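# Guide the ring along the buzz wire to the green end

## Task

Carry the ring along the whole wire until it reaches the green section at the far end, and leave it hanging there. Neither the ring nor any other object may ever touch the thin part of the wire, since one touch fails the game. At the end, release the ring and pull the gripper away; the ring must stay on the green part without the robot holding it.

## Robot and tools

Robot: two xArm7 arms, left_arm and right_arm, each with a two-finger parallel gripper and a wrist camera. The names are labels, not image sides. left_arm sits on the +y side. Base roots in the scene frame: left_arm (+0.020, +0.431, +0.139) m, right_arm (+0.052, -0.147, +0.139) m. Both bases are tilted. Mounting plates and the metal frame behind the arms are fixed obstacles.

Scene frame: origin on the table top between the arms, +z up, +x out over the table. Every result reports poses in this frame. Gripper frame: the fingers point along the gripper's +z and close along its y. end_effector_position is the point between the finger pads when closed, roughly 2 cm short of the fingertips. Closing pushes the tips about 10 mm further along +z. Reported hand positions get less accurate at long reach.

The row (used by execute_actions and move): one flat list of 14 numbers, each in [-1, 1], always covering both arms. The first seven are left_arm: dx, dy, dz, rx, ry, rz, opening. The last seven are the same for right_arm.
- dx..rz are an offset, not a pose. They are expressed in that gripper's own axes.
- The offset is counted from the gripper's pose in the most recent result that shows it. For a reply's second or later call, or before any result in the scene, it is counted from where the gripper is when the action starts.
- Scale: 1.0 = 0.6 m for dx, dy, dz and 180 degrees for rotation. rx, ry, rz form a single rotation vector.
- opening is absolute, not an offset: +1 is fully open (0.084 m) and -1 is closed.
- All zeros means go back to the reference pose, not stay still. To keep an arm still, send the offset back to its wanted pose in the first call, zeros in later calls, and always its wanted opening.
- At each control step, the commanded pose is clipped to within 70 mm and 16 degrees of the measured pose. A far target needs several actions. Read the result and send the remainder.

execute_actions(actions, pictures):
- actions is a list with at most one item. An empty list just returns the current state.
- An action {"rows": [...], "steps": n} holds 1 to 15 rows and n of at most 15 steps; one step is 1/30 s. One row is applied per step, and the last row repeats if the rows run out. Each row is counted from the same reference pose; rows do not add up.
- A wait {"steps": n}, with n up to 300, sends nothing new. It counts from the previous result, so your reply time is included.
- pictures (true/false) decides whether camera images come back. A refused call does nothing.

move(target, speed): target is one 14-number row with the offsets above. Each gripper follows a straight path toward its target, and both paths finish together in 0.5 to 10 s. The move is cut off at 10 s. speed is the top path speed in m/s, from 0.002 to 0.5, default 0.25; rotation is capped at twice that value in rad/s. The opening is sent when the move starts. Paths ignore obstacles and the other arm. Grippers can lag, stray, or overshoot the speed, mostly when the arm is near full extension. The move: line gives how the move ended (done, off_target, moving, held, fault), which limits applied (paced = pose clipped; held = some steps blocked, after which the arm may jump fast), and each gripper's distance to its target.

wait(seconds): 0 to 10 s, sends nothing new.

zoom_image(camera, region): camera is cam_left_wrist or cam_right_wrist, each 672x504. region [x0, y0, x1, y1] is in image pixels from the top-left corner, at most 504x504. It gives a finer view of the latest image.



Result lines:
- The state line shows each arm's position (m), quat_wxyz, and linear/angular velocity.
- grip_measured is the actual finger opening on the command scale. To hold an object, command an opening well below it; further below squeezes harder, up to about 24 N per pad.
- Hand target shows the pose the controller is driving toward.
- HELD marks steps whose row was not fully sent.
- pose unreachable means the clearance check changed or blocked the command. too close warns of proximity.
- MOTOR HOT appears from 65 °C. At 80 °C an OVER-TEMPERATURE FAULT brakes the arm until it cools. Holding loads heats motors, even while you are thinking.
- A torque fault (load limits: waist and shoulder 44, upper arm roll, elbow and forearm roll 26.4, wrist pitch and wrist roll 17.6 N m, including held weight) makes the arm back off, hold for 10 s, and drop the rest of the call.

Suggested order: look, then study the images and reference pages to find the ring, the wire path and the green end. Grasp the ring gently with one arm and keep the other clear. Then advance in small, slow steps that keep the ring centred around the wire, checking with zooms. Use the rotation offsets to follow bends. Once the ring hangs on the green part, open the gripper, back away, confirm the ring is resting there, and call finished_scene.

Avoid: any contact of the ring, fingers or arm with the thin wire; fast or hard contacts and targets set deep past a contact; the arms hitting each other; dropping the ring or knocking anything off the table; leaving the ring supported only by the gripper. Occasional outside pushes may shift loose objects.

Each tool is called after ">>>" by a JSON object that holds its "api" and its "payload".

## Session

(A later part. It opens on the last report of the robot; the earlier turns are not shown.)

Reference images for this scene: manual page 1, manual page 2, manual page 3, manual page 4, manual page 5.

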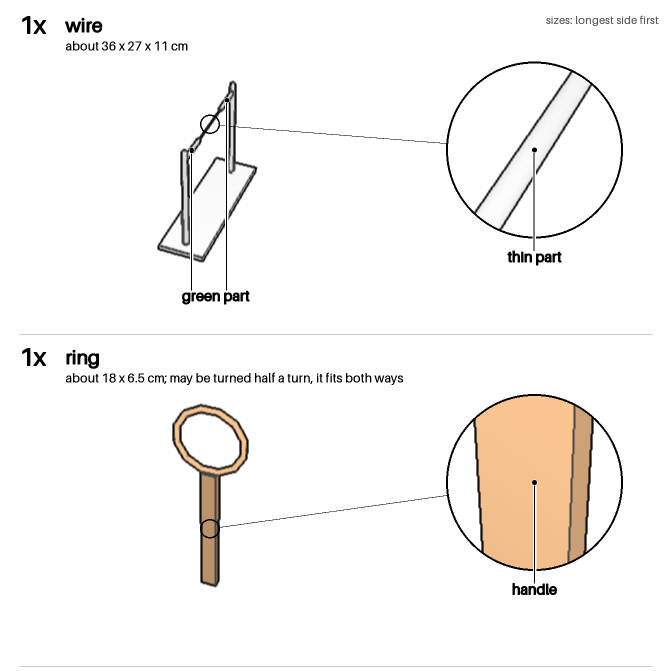

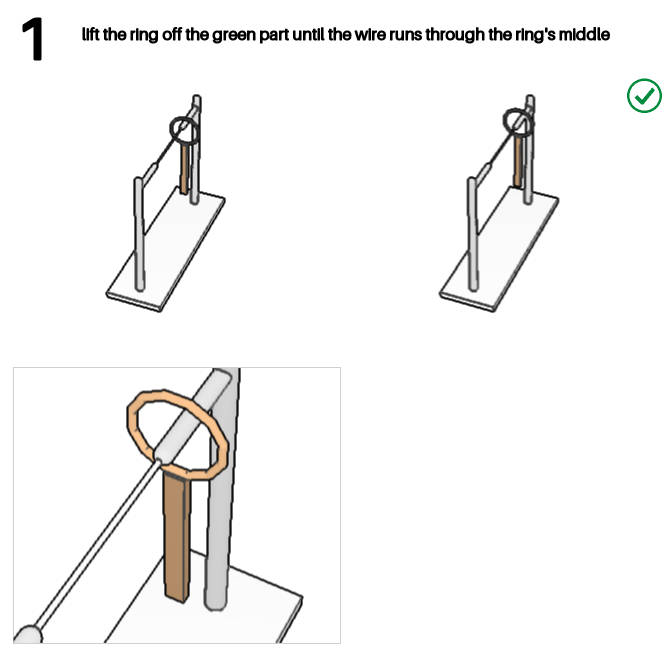

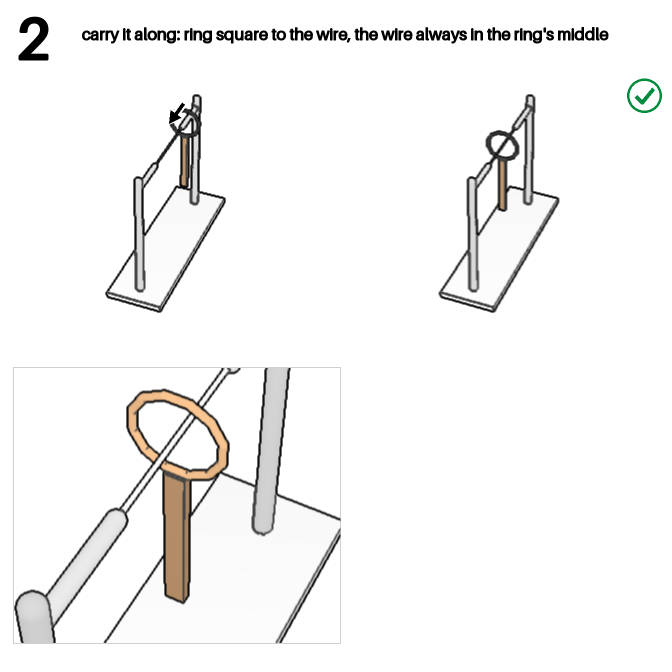

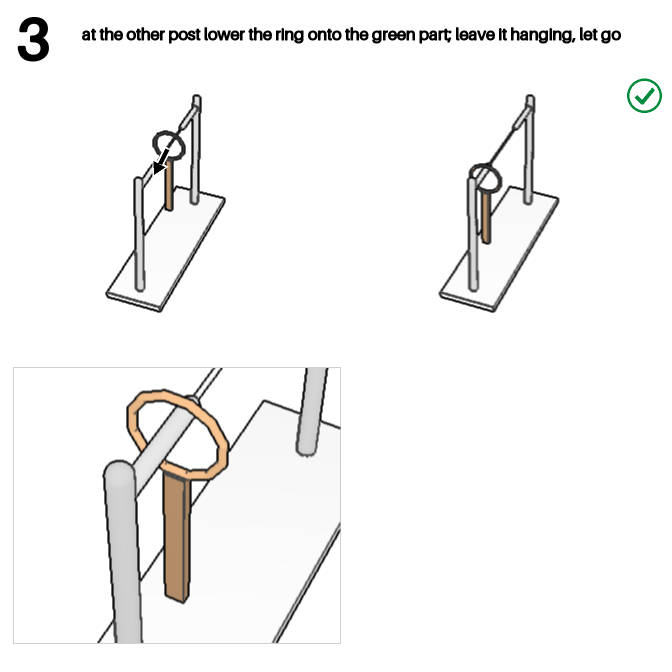

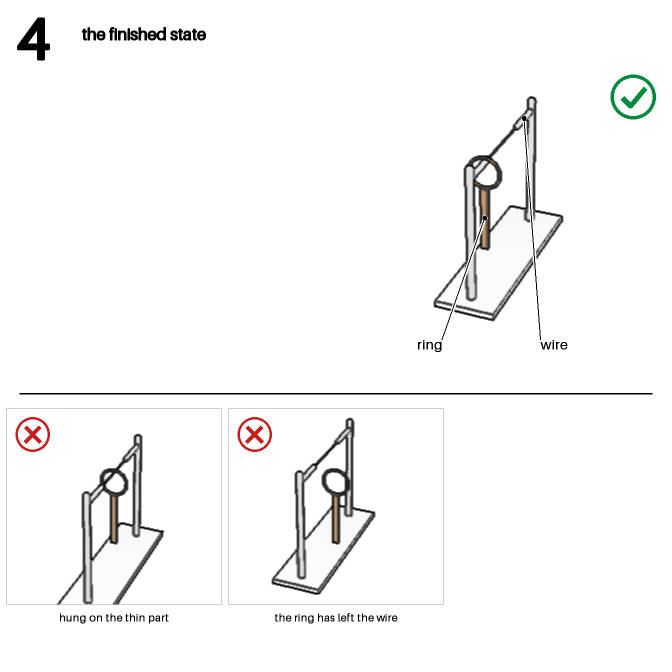

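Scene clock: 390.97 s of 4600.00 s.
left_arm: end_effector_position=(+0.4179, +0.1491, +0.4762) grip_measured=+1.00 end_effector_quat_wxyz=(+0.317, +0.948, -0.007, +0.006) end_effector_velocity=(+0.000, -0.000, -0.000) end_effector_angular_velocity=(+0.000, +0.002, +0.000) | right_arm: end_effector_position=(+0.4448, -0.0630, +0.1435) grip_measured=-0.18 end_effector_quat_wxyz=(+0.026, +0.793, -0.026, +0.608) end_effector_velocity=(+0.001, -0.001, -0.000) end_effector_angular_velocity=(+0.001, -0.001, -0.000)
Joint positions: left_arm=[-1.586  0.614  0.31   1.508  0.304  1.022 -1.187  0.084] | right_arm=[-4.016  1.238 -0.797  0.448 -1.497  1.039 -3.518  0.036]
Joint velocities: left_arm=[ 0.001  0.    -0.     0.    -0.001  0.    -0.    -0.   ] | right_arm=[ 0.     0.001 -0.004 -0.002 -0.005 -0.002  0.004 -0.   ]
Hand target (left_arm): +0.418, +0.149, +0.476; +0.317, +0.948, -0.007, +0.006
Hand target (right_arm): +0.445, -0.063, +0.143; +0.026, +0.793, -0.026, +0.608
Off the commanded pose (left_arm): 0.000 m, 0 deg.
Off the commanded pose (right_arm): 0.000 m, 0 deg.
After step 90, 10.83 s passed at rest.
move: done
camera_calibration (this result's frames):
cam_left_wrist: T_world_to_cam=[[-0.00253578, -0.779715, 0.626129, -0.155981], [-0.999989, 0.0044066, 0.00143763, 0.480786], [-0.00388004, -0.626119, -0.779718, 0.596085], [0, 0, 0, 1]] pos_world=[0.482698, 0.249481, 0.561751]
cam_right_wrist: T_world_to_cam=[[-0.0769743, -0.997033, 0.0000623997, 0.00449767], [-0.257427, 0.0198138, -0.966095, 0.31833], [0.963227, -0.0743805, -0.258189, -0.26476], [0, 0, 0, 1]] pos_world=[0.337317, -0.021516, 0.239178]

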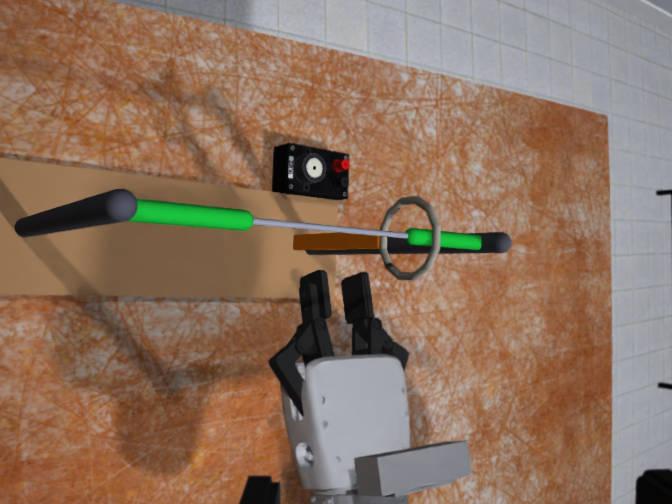

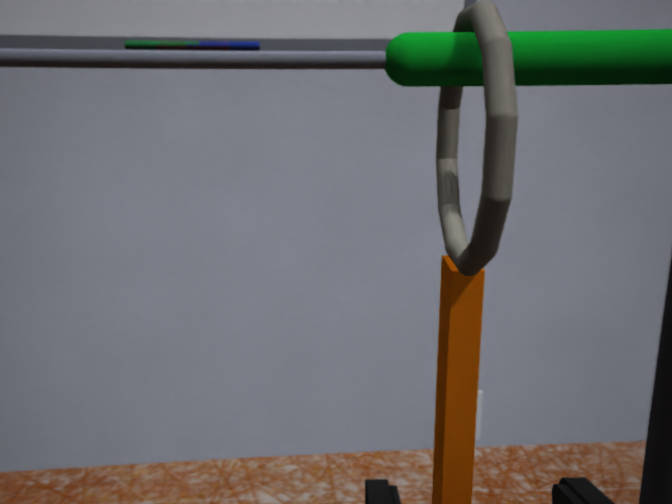

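>>> {"api": "move", "payload": {"target": [0, 0, 0, 0, 0, 0, 1, 0, 0.004, 0.091, 0, 0, 0, -0.17], "speed": 0.04}}

Scene clock: 396.43 s of 4600.00 s.
left_arm: end_effector_position=(+0.4179, +0.1491, +0.4762) grip_measured=+1.00 end_effector_quat_wxyz=(+0.317, +0.948, -0.007, +0.006) end_effector_velocity=(-0.001, -0.000, +0.001) end_effector_angular_velocity=(-0.001, -0.000, -0.001) | right_arm: end_effector_position=(+0.4970, -0.0695, +0.1295) grip_measured=-0.18 end_effector_quat_wxyz=(+0.026, +0.793, -0.026, +0.608) end_effector_velocity=(+0.000, -0.001, -0.001) end_effector_angular_velocity=(-0.002, +0.001, -0.000)
Joint positions: left_arm=[-1.586  0.614  0.31   1.508  0.304  1.022 -1.187  0.084] | right_arm=[-4.128  1.308 -0.93   0.503 -1.698  0.98  -3.432  0.036]
Joint velocities: left_arm=[-0.001 -0.001 -0.    -0.    -0.001  0.     0.001 -0.   ] | right_arm=[-0.002  0.001 -0.002 -0.002 -0.003 -0.002  0.001  0.   ]
Hand target (left_arm): +0.418, +0.149, +0.476; +0.317, +0.948, -0.007, +0.006
Hand target (right_arm): +0.497, -0.070, +0.129; +0.026, +0.793, -0.026, +0.608
Off the commanded pose (left_arm): 0.000 m, 0 deg.
Off the commanded pose (right_arm): 0.000 m, 0 deg.
After step 90, 0.77 s passed at rest.
move: done
camera_calibration (this result's frames):
cam_left_wrist: T_world_to_cam=[[-0.00253567, -0.779715, 0.626129, -0.155981], [-0.999989, 0.00440657, 0.00143776, 0.480786], [-0.00388013, -0.626119, -0.779718, 0.596085], [0, 0, 0, 1]] pos_world=[0.482698, 0.249481, 0.561751]
cam_right_wrist: T_world_to_cam=[[-0.0768237, -0.997045, 0.000193885, 0.00202286], [-0.25771, 0.019669, -0.966022, 0.318418], [0.963163, -0.0742633, -0.258459, -0.319114], [0, 0, 0, 1]] pos_world=[0.389574, -0.0279445, 0.225121]

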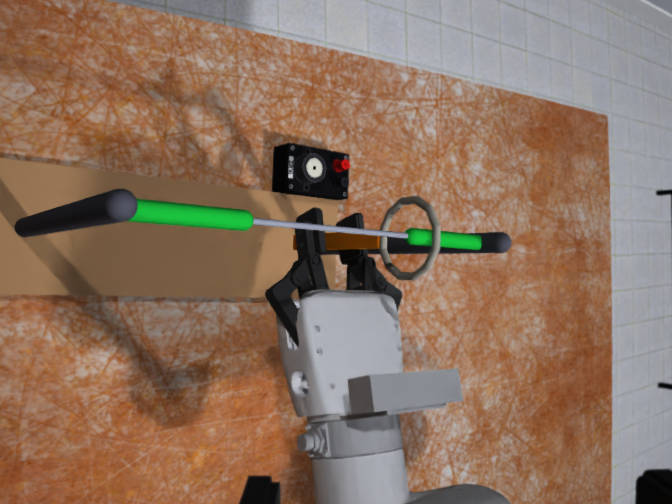

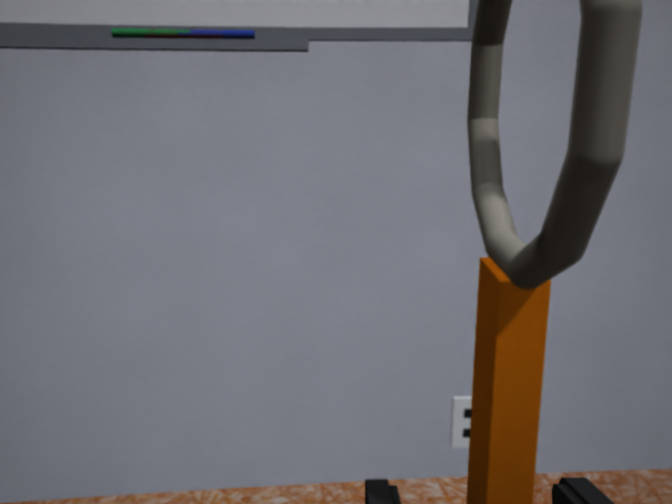

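The handle is centred between the fingers, as in scene 1. Closing gently, then lifting.

>>> {"api": "execute_actions", "payload": {"actions": [{"rows": [[0,0,0,0,0,0,1,0,0,0,0,0,0,-0.25],[0,0,0,0,0,0,1,0,0,0,0,0,0,-0.31],[0,0,0,0,0,0,1,0,0,0,0,0,0,-0.37],[0,0,0,0,0,0,1,0,0,0,0,0,0,-0.43],[0,0,0,0,0,0,1,0,0,0,0,0,0,-0.49],[0,0,0,0,0,0,1,0,0,0,0,0,0,-0.55],[0,0,0,0,0,0,1,0,0,0,0,0,0,-0.60],[0,0,0,0,0,0,1,0,0,0,0,0,0,-0.65],[0,0,0,0,0,0,1,0,0,0,0,0,0,-0.69],[0,0,0,0,0,0,1,0,0,0,0,0,0,-0.73],[0,0,0,0,0,0,1,0,0,0,0,0,0,-0.77],[0,0,0,0,0,0,1,0,0,0,0,0,0,-0.81],[0,0,0,0,0,0,1,0,0,0,0,0,0,-0.85],[0,0,0,0,0,0,1,0,0,0,0,0,0,-0.90],[0,0,0,0,0,0,1,0,0,0,0,0,0,-0.95]], "steps": 15}], "pictures": false}}

>>> {"api": "move", "payload": {"target": [0, 0, 0, 0, 0, 0, 1, 0.033, 0, -0.0088, 0, 0, 0, -0.95], "speed": 0.02}}

Scene clock: 404.80 s of 4600.00 s.
left_arm: end_effector_position=(+0.4179, +0.1491, +0.4762) grip_measured=+1.00 end_effector_quat_wxyz=(+0.317, +0.948, -0.007, +0.006) end_effector_velocity=(+0.000, +0.000, +0.000) end_effector_angular_velocity=(-0.000, -0.000, +0.000) | right_arm: end_effector_position=(+0.4970, -0.0695, +0.1295) grip_measured=-0.82 end_effector_quat_wxyz=(+0.026, +0.793, -0.026, +0.608) end_effector_velocity=(+0.000, +0.000, +0.001) end_effector_angular_velocity=(+0.001, -0.003, +0.001)
Joint positions: left_arm=[-1.586  0.614  0.31   1.508  0.304  1.022 -1.187  0.084] | right_arm=[-4.128  1.308 -0.93   0.503 -1.698  0.98  -3.432  0.008]
Joint velocities: left_arm=[-0. -0.  0.  0.  0. -0. -0.  0.] | right_arm=[ 0.002  0.    -0.001  0.001 -0.001  0.001  0.    -0.   ]
Hand target (left_arm): +0.418, +0.149, +0.476; +0.317, +0.948, -0.007, +0.006
Hand target (right_arm): +0.497, -0.069, +0.129; +0.026, +0.793, -0.026, +0.608
Off the commanded pose (left_arm): 0.000 m, 0 deg.
Off the commanded pose (right_arm): 0.000 m, 0 deg.
Steps of this call (steps 1 to 90: nothing new was sent; then 4.87 s passed at rest; steps 91 to 105: all 15 steps of this action). Readings (end_effector_position):
91: left_arm (+0.4179, +0.1491, +0.4762) | right_arm (+0.4971, -0.0695, +0.1294)
92: left_arm (+0.4179, +0.1491, +0.4762) | right_arm (+0.4971, -0.0695, +0.1294)
94: left_arm (+0.4179, +0.1491, +0.4762) | right_arm (+0.4971, -0.0695, +0.1294)
98: left_arm (+0.4179, +0.1491, +0.4762) | right_arm (+0.4970, -0.0695, +0.1295)
105: the state above

Scene clock: 406.30 s of 4600.00 s.
left_arm: end_effector_position=(+0.4179, +0.1491, +0.4762) grip_measured=+1.00 end_effector_quat_wxyz=(+0.317, +0.948, -0.007, +0.006) end_effector_velocity=(-0.000, +0.000, -0.000) end_effector_angular_velocity=(+0.001, +0.000, +0.000) | right_arm: end_effector_position=(+0.4971, -0.0692, +0.1499) grip_measured=-0.82 end_effector_quat_wxyz=(+0.026, +0.793, -0.026, +0.608) end_effector_velocity=(-0.000, -0.001, +0.001) end_effector_angular_velocity=(-0.002, +0.001, -0.001)
Joint positions: left_arm=[-1.586  0.614  0.31   1.508  0.304  1.022 -1.187  0.084] | right_arm=[-4.072  1.253 -0.965  0.484 -1.683  0.976 -3.5    0.008]
Joint velocities: left_arm=[ 0.  0. -0.  0.  0.  0. -0.  0.] | right_arm=[ 0.003 -0.002 -0.002 -0.002  0.002 -0.    -0.005  0.   ]
Hand target (left_arm): +0.418, +0.149, +0.476; +0.317, +0.948, -0.007, +0.006
Hand target (right_arm): +0.497, -0.069, +0.150; +0.026, +0.793, -0.026, +0.608
Off the commanded pose (left_arm): 0.000 m, 0 deg.
Off the commanded pose (right_arm): 0.000 m, 0 deg.
move: done
camera_calibration (this result's frames):
cam_left_wrist: T_world_to_cam=[[-0.00253573, -0.779715, 0.626129, -0.155981], [-0.999989, 0.00440651, 0.0014376, 0.480786], [-0.00387997, -0.626119, -0.779718, 0.596085], [0, 0, 0, 1]] pos_world=[0.482698, 0.249481, 0.561751]
cam_right_wrist: T_world_to_cam=[[-0.0767826, -0.997048, 0.000138566, 0.00224224], [-0.257532, 0.0196983, -0.966069, 0.338097], [0.963214, -0.074213, -0.258284, -0.313906], [0, 0, 0, 1]] pos_world=[0.389601, -0.0277202, 0.245548]

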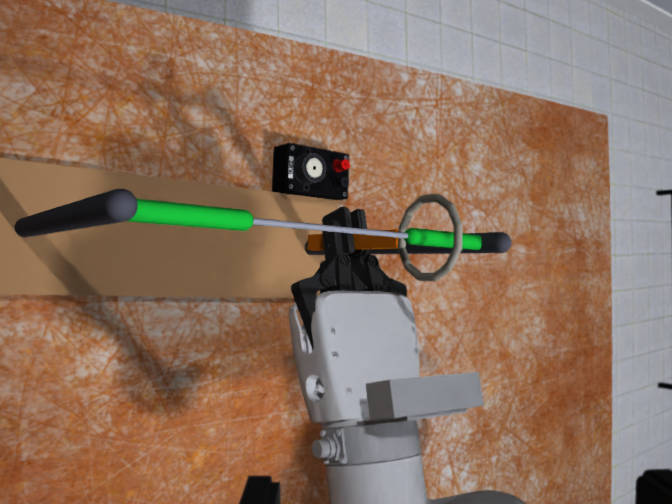

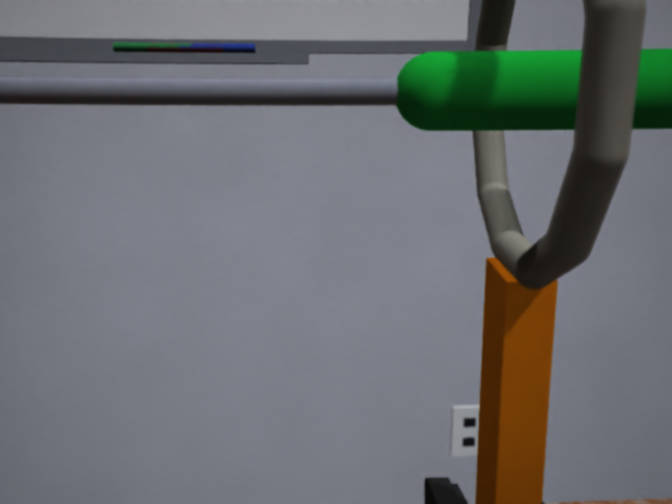

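The ring is centred on the wire. Carrying it halfway, then checking.

>>> {"api": "move", "payload": {"target": [0, 0, 0, 0, 0, 0, 1, 0, -0.145, 0, 0, 0, 0, -0.95], "speed": 0.04}}

Scene clock: 411.17 s of 4600.00 s.
left_arm: end_effector_position=(+0.4179, +0.1491, +0.4762) grip_measured=+1.00 end_effector_quat_wxyz=(+0.317, +0.948, -0.007, +0.006) end_effector_velocity=(+0.000, -0.000, -0.000) end_effector_angular_velocity=(+0.001, -0.002, -0.001) | right_arm: end_effector_position=(+0.5035, +0.0174, +0.1489) grip_measured=-0.82 end_effector_quat_wxyz=(+0.026, +0.793, -0.026, +0.608) end_effector_velocity=(+0.001, +0.000, +0.000) end_effector_angular_velocity=(+0.000, -0.000, -0.002)
Joint positions: left_arm=[-1.586  0.614  0.31   1.508  0.304  1.022 -1.187  0.084] | right_arm=[-4.204  1.372 -0.862  0.756 -1.553  0.999 -3.618  0.008]
Joint velocities: left_arm=[ 0.     0.001 -0.     0.     0.002 -0.     0.001 -0.   ] | right_arm=[-0.001  0.001 -0.     0.003  0.002  0.001 -0.001  0.   ]
Hand target (left_arm): +0.418, +0.149, +0.476; +0.317, +0.948, -0.007, +0.006
Hand target (right_arm): +0.503, +0.018, +0.149; +0.026, +0.793, -0.026, +0.608
Off the commanded pose (left_arm): 0.000 m, 0 deg.
Off the commanded pose (right_arm): 0.000 m, 0 deg.
move: done
camera_calibration (this result's frames):
cam_left_wrist: T_world_to_cam=[[-0.00253562, -0.779715, 0.626129, -0.155981], [-0.999989, 0.00440645, 0.00143769, 0.480786], [-0.00388, -0.626119, -0.779718, 0.596085], [0, 0, 0, 1]] pos_world=[0.482698, 0.249481, 0.561751]
cam_right_wrist: T_world_to_cam=[[-0.0765651, -0.997065, 0.00021363, 0.0890461], [-0.257444, 0.0195622, -0.966095, 0.337051], [0.963255, -0.0740241, -0.258186, -0.313952], [0, 0, 0, 1]] pos_world=[0.396006, 0.0589511, 0.244546]

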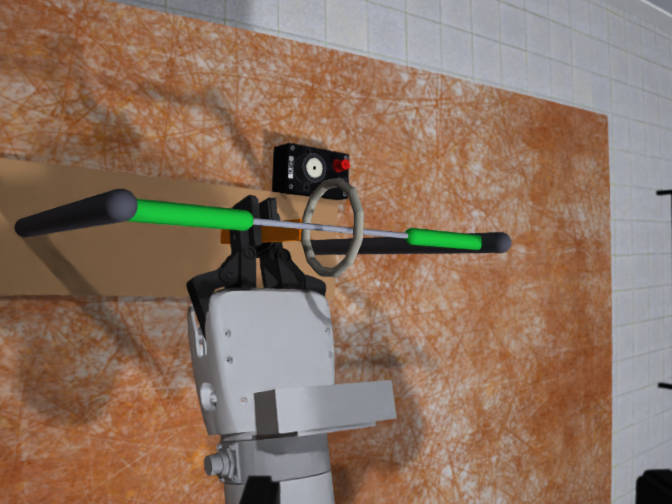

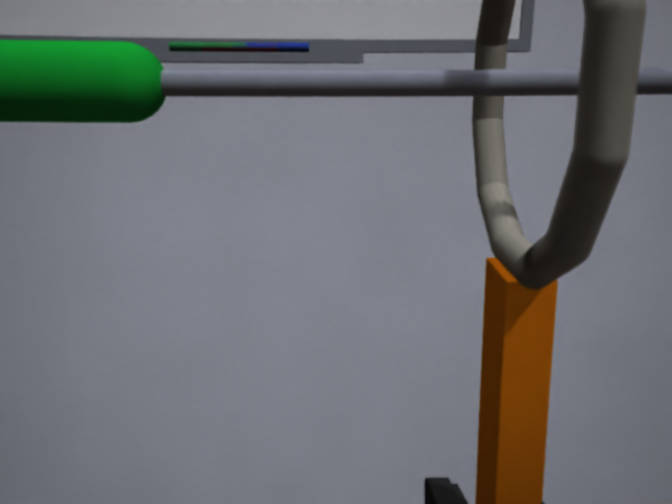

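>>> {"api": "move", "payload": {"target": [0, 0, 0, 0, 0, 0, 1, 0.005, -0.153, -0.002, 0, 0, 0, -0.95], "speed": 0.04}}

Scene clock: 417.30 s of 4600.00 s.
left_arm: end_effector_position=(+0.4179, +0.1491, +0.4762) grip_measured=+1.00 end_effector_quat_wxyz=(+0.317, +0.948, -0.007, +0.006) end_effector_velocity=(-0.000, -0.000, +0.000) end_effector_angular_velocity=(-0.001, +0.001, -0.000) | right_arm: end_effector_position=(+0.5099, +0.1090, +0.1511) grip_measured=-0.82 end_effector_quat_wxyz=(+0.026, +0.793, -0.026, +0.608) end_effector_velocity=(-0.001, +0.001, +0.000) end_effector_angular_velocity=(-0.001, -0.001, +0.001)
Joint positions: left_arm=[-1.586  0.614  0.31   1.508  0.304  1.022 -1.187  0.084] | right_arm=[-4.335  1.502 -0.794  1.07  -1.438  1.043 -3.767  0.008]
Joint velocities: left_arm=[-0.001 -0.     0.     0.    -0.001  0.    -0.     0.   ] | right_arm=[ 0.     0.001  0.001  0.002  0.001  0.    -0.002  0.   ]
Hand target (left_arm): +0.418, +0.149, +0.476; +0.317, +0.948, -0.007, +0.006
Hand target (right_arm): +0.510, +0.109, +0.151; +0.026, +0.793, -0.026, +0.608
Off the commanded pose (left_arm): 0.000 m, 0 deg.
Off the commanded pose (right_arm): 0.000 m, 0 deg.
After step 90, 0.50 s passed at rest.
move: done
camera_calibration (this result's frames):
cam_left_wrist: T_world_to_cam=[[-0.00253574, -0.779715, 0.626129, -0.155981], [-0.999989, 0.00440651, 0.00143758, 0.480786], [-0.00387994, -0.626119, -0.779718, 0.596085], [0, 0, 0, 1]] pos_world=[0.482698, 0.249481, 0.561751]
cam_right_wrist: T_world_to_cam=[[-0.0763553, -0.997081, 0.000224622, 0.18071], [-0.257243, 0.0194817, -0.96615, 0.338934], [0.963325, -0.0738285, -0.257979, -0.312867], [0, 0, 0, 1]] pos_world=[0.402379, 0.15048, 0.246708]

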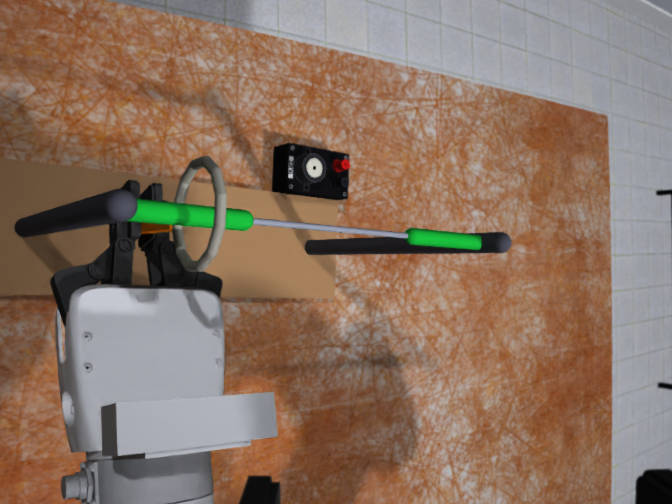

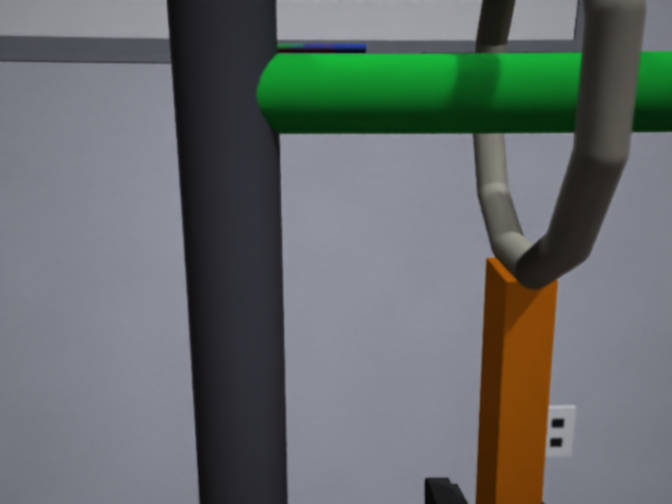

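>>> {"api": "move", "payload": {"target": [0, 0, 0, 0, 0, 0, 1, -0.0319, 0, 0.008, 0, 0, 0, -0.95], "speed": 0.015}}

>>> {"api": "move", "payload": {"target": [0, 0, 0, 0, 0, 0, 1, 0, 0, 0, 0, 0, 0, -0.35], "speed": 0.02}}

>>> {"api": "move", "payload": {"target": [0, 0, 0, 0, 0, 0, 1, 0, 0, -0.17, 0, 0, 0, -0.35], "speed": 0.06}}

Scene clock: 424.60 s of 4600.00 s.
left_arm: end_effector_position=(+0.4179, +0.1491, +0.4762) grip_measured=+1.00 end_effector_quat_wxyz=(+0.317, +0.948, -0.007, +0.006) end_effector_velocity=(+0.000, +0.000, +0.000) end_effector_angular_velocity=(-0.000, -0.001, +0.001) | right_arm: end_effector_position=(+0.5096, +0.1088, +0.1314) grip_measured=-0.82 end_effector_quat_wxyz=(+0.026, +0.793, -0.026, +0.608) end_effector_velocity=(-0.000, +0.001, -0.000) end_effector_angular_velocity=(+0.003, +0.000, -0.000)
Joint positions: left_arm=[-1.586  0.614  0.31   1.508  0.304  1.022 -1.187  0.084] | right_arm=[-4.361  1.543 -0.787  1.083 -1.445  1.039 -3.728  0.008]
Joint velocities: left_arm=[-0.    -0.001 -0.     0.     0.002 -0.    -0.001 -0.   ] | right_arm=[-0.     0.001  0.001  0.001  0.001  0.     0.002  0.   ]
Hand target (left_arm): +0.418, +0.149, +0.476; +0.317, +0.948, -0.007, +0.006
Hand target (right_arm): +0.510, +0.109, +0.131; +0.026, +0.793, -0.026, +0.608
Off the commanded pose (left_arm): 0.000 m, 0 deg.
Off the commanded pose (right_arm): 0.000 m, 0 deg.
After step 90, 2.73 s passed at rest.
move: done
camera_calibration (this result's frames):
cam_left_wrist: T_world_to_cam=[[-0.0025359, -0.779715, 0.626129, -0.155981], [-0.999989, 0.00440664, 0.00143747, 0.480786], [-0.00387994, -0.626119, -0.779718, 0.596085], [0, 0, 0, 1]] pos_world=[0.482698, 0.24948, 0.561751]
cam_right_wrist: T_world_to_cam=[[-0.0763676, -0.99708, 0.000253349, 0.180488], [-0.257359, 0.019466, -0.96612, 0.319879], [0.963293, -0.0738454, -0.258094, -0.317611], [0, 0, 0, 1]] pos_world=[0.40206, 0.15028, 0.227022]

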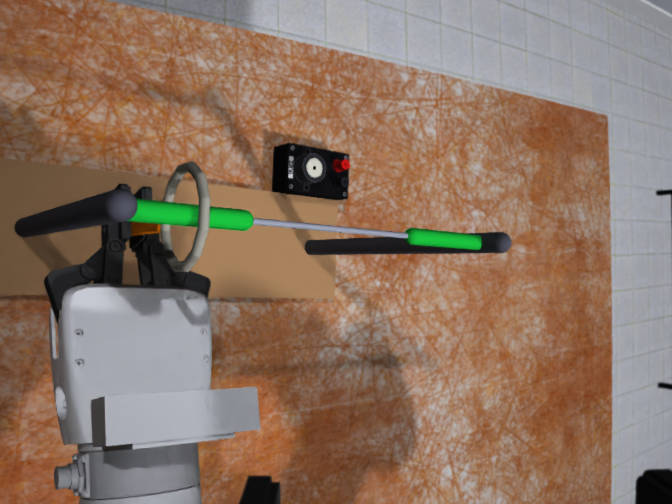

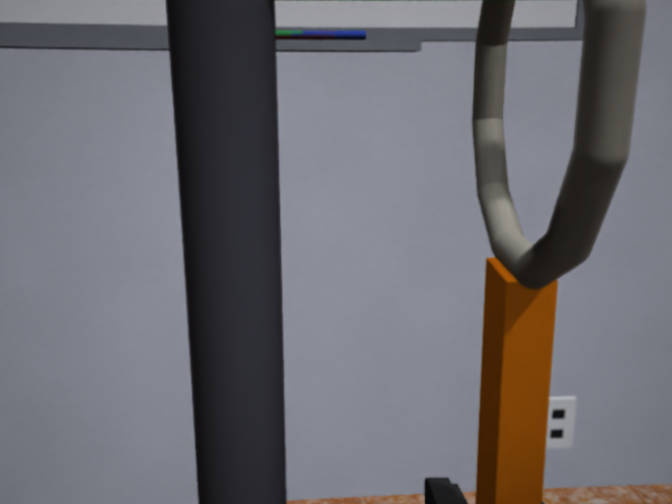

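Scene clock: 425.10 s of 4600.00 s.
left_arm: end_effector_position=(+0.4179, +0.1491, +0.4762) grip_measured=+1.00 end_effector_quat_wxyz=(+0.317, +0.948, -0.007, +0.006) end_effector_velocity=(-0.000, +0.000, +0.001) end_effector_angular_velocity=(-0.001, +0.000, -0.000) | right_arm: end_effector_position=(+0.5096, +0.1088, +0.1314) grip_measured=-0.37 end_effector_quat_wxyz=(+0.026, +0.793, -0.026, +0.608) end_effector_velocity=(-0.000, +0.000, +0.000) end_effector_angular_velocity=(-0.000, -0.000, +0.001)
Joint positions: left_arm=[-1.586  0.614  0.31   1.508  0.304  1.022 -1.187  0.084] | right_arm=[-4.361  1.543 -0.787  1.083 -1.445  1.039 -3.728  0.028]
Joint velocities: left_arm=[-0.001 -0.001  0.    -0.    -0.001 -0.     0.     0.   ] | right_arm=[ 0.001  0.     0.001 -0.    -0.    -0.    -0.     0.   ]
Hand target (left_arm): +0.418, +0.149, +0.476; +0.317, +0.948, -0.007, +0.006
Hand target (right_arm): +0.510, +0.109, +0.131; +0.026, +0.793, -0.026, +0.608
Off the commanded pose (left_arm): 0.000 m, 0 deg.
Off the commanded pose (right_arm): 0.000 m, 0 deg.
move: done
camera_calibration (this result's frames):
cam_left_wrist: T_world_to_cam=[[-0.00253577, -0.779715, 0.626129, -0.155981], [-0.999989, 0.00440644, 0.00143744, 0.480786], [-0.00387979, -0.626119, -0.779718, 0.596085], [0, 0, 0, 1]] pos_world=[0.482698, 0.249481, 0.561751]
cam_right_wrist: T_world_to_cam=[[-0.0763694, -0.99708, 0.000226759, 0.180498], [-0.257339, 0.0194906, -0.966125, 0.319884], [0.963299, -0.0738407, -0.258076, -0.317616], [0, 0, 0, 1]] pos_world=[0.402062, 0.150283, 0.227038]

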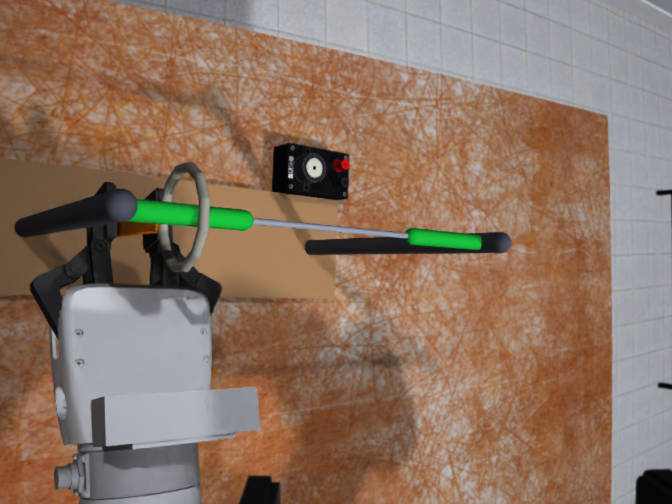

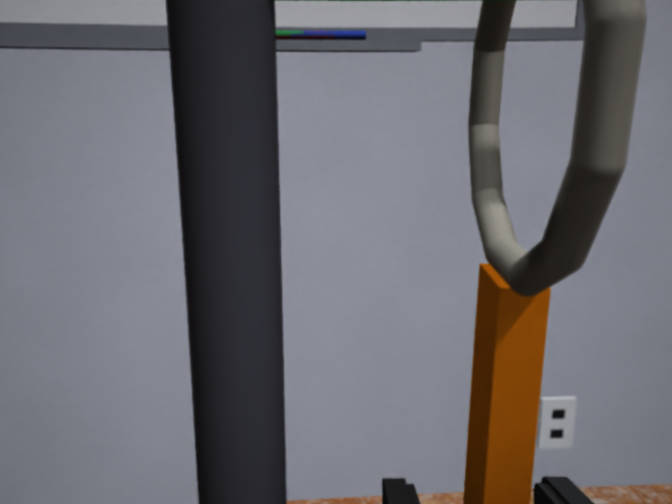

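Scene clock: 427.13 s of 4600.00 s.
left_arm: end_effector_position=(+0.4179, +0.1491, +0.4762) grip_measured=+1.00 end_effector_quat_wxyz=(+0.317, +0.948, -0.007, +0.006) end_effector_velocity=(-0.001, -0.000, +0.001) end_effector_angular_velocity=(-0.000, -0.001, -0.001) | right_arm: end_effector_position=(+0.4117, +0.1162, +0.1578) grip_measured=-0.37 end_effector_quat_wxyz=(+0.026, +0.793, -0.026, +0.608) end_effector_velocity=(-0.001, -0.000, +0.000) end_effector_angular_velocity=(-0.000, -0.001, -0.001)
Joint positions: left_arm=[-1.586  0.614  0.31   1.508  0.304  1.022 -1.187  0.084] | right_arm=[-4.211  1.489 -0.603  1.031 -1.253  1.183 -3.79   0.028]
Joint velocities: left_arm=[-0.002  0.     0.     0.    -0.     0.     0.     0.   ] | right_arm=[ 0.001 -0.     0.001  0.     0.002  0.002 -0.001 -0.   ]
Hand target (left_arm): +0.418, +0.149, +0.476; +0.317, +0.948, -0.007, +0.006
Hand target (right_arm): +0.411, +0.116, +0.158; +0.026, +0.793, -0.026, +0.608
Off the commanded pose (left_arm): 0.000 m, 0 deg.
Off the commanded pose (right_arm): 0.000 m, 0 deg.
move: done
camera_calibration (this result's frames):
cam_left_wrist: T_world_to_cam=[[-0.0025357, -0.779715, 0.626129, -0.155981], [-0.999989, 0.00440643, 0.00143753, 0.480786], [-0.00387986, -0.626119, -0.779718, 0.596085], [0, 0, 0, 1]] pos_world=[0.482698, 0.249481, 0.561751]
cam_right_wrist: T_world_to_cam=[[-0.0769381, -0.997036, 0.000131758, 0.180686], [-0.256883, 0.0196951, -0.966242, 0.319818], [0.963375, -0.0743747, -0.257636, -0.216069], [0, 0, 0, 1]] pos_world=[0.304213, 0.157781, 0.253331]

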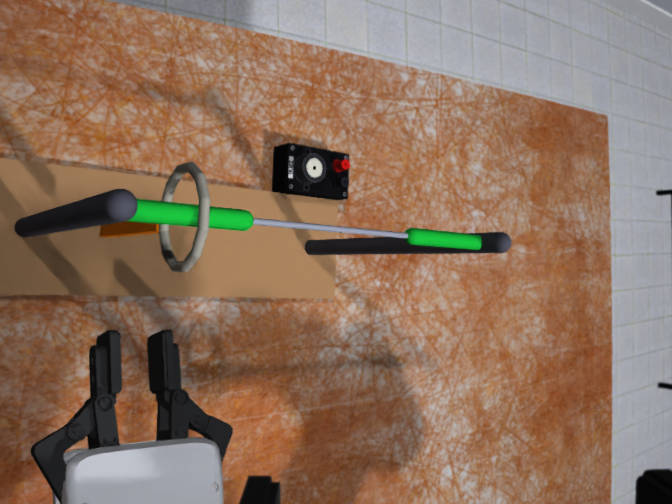

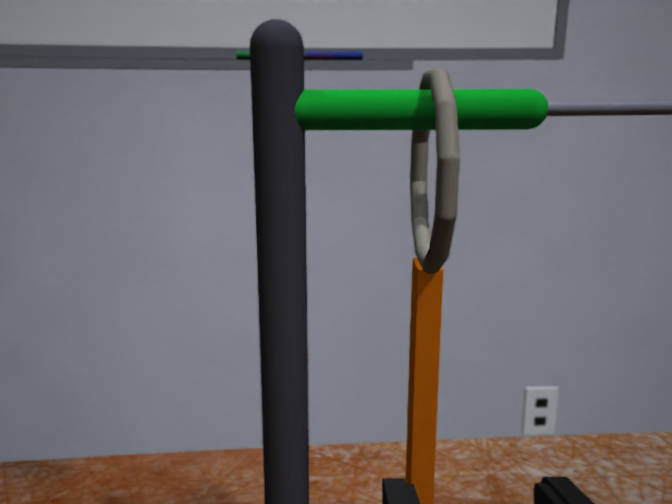

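The ring is hanging on the far green part and the gripper is clear.

>>> {"api": "finished_scene", "payload": {"scene": 2}}

The scene is finished: the task was done.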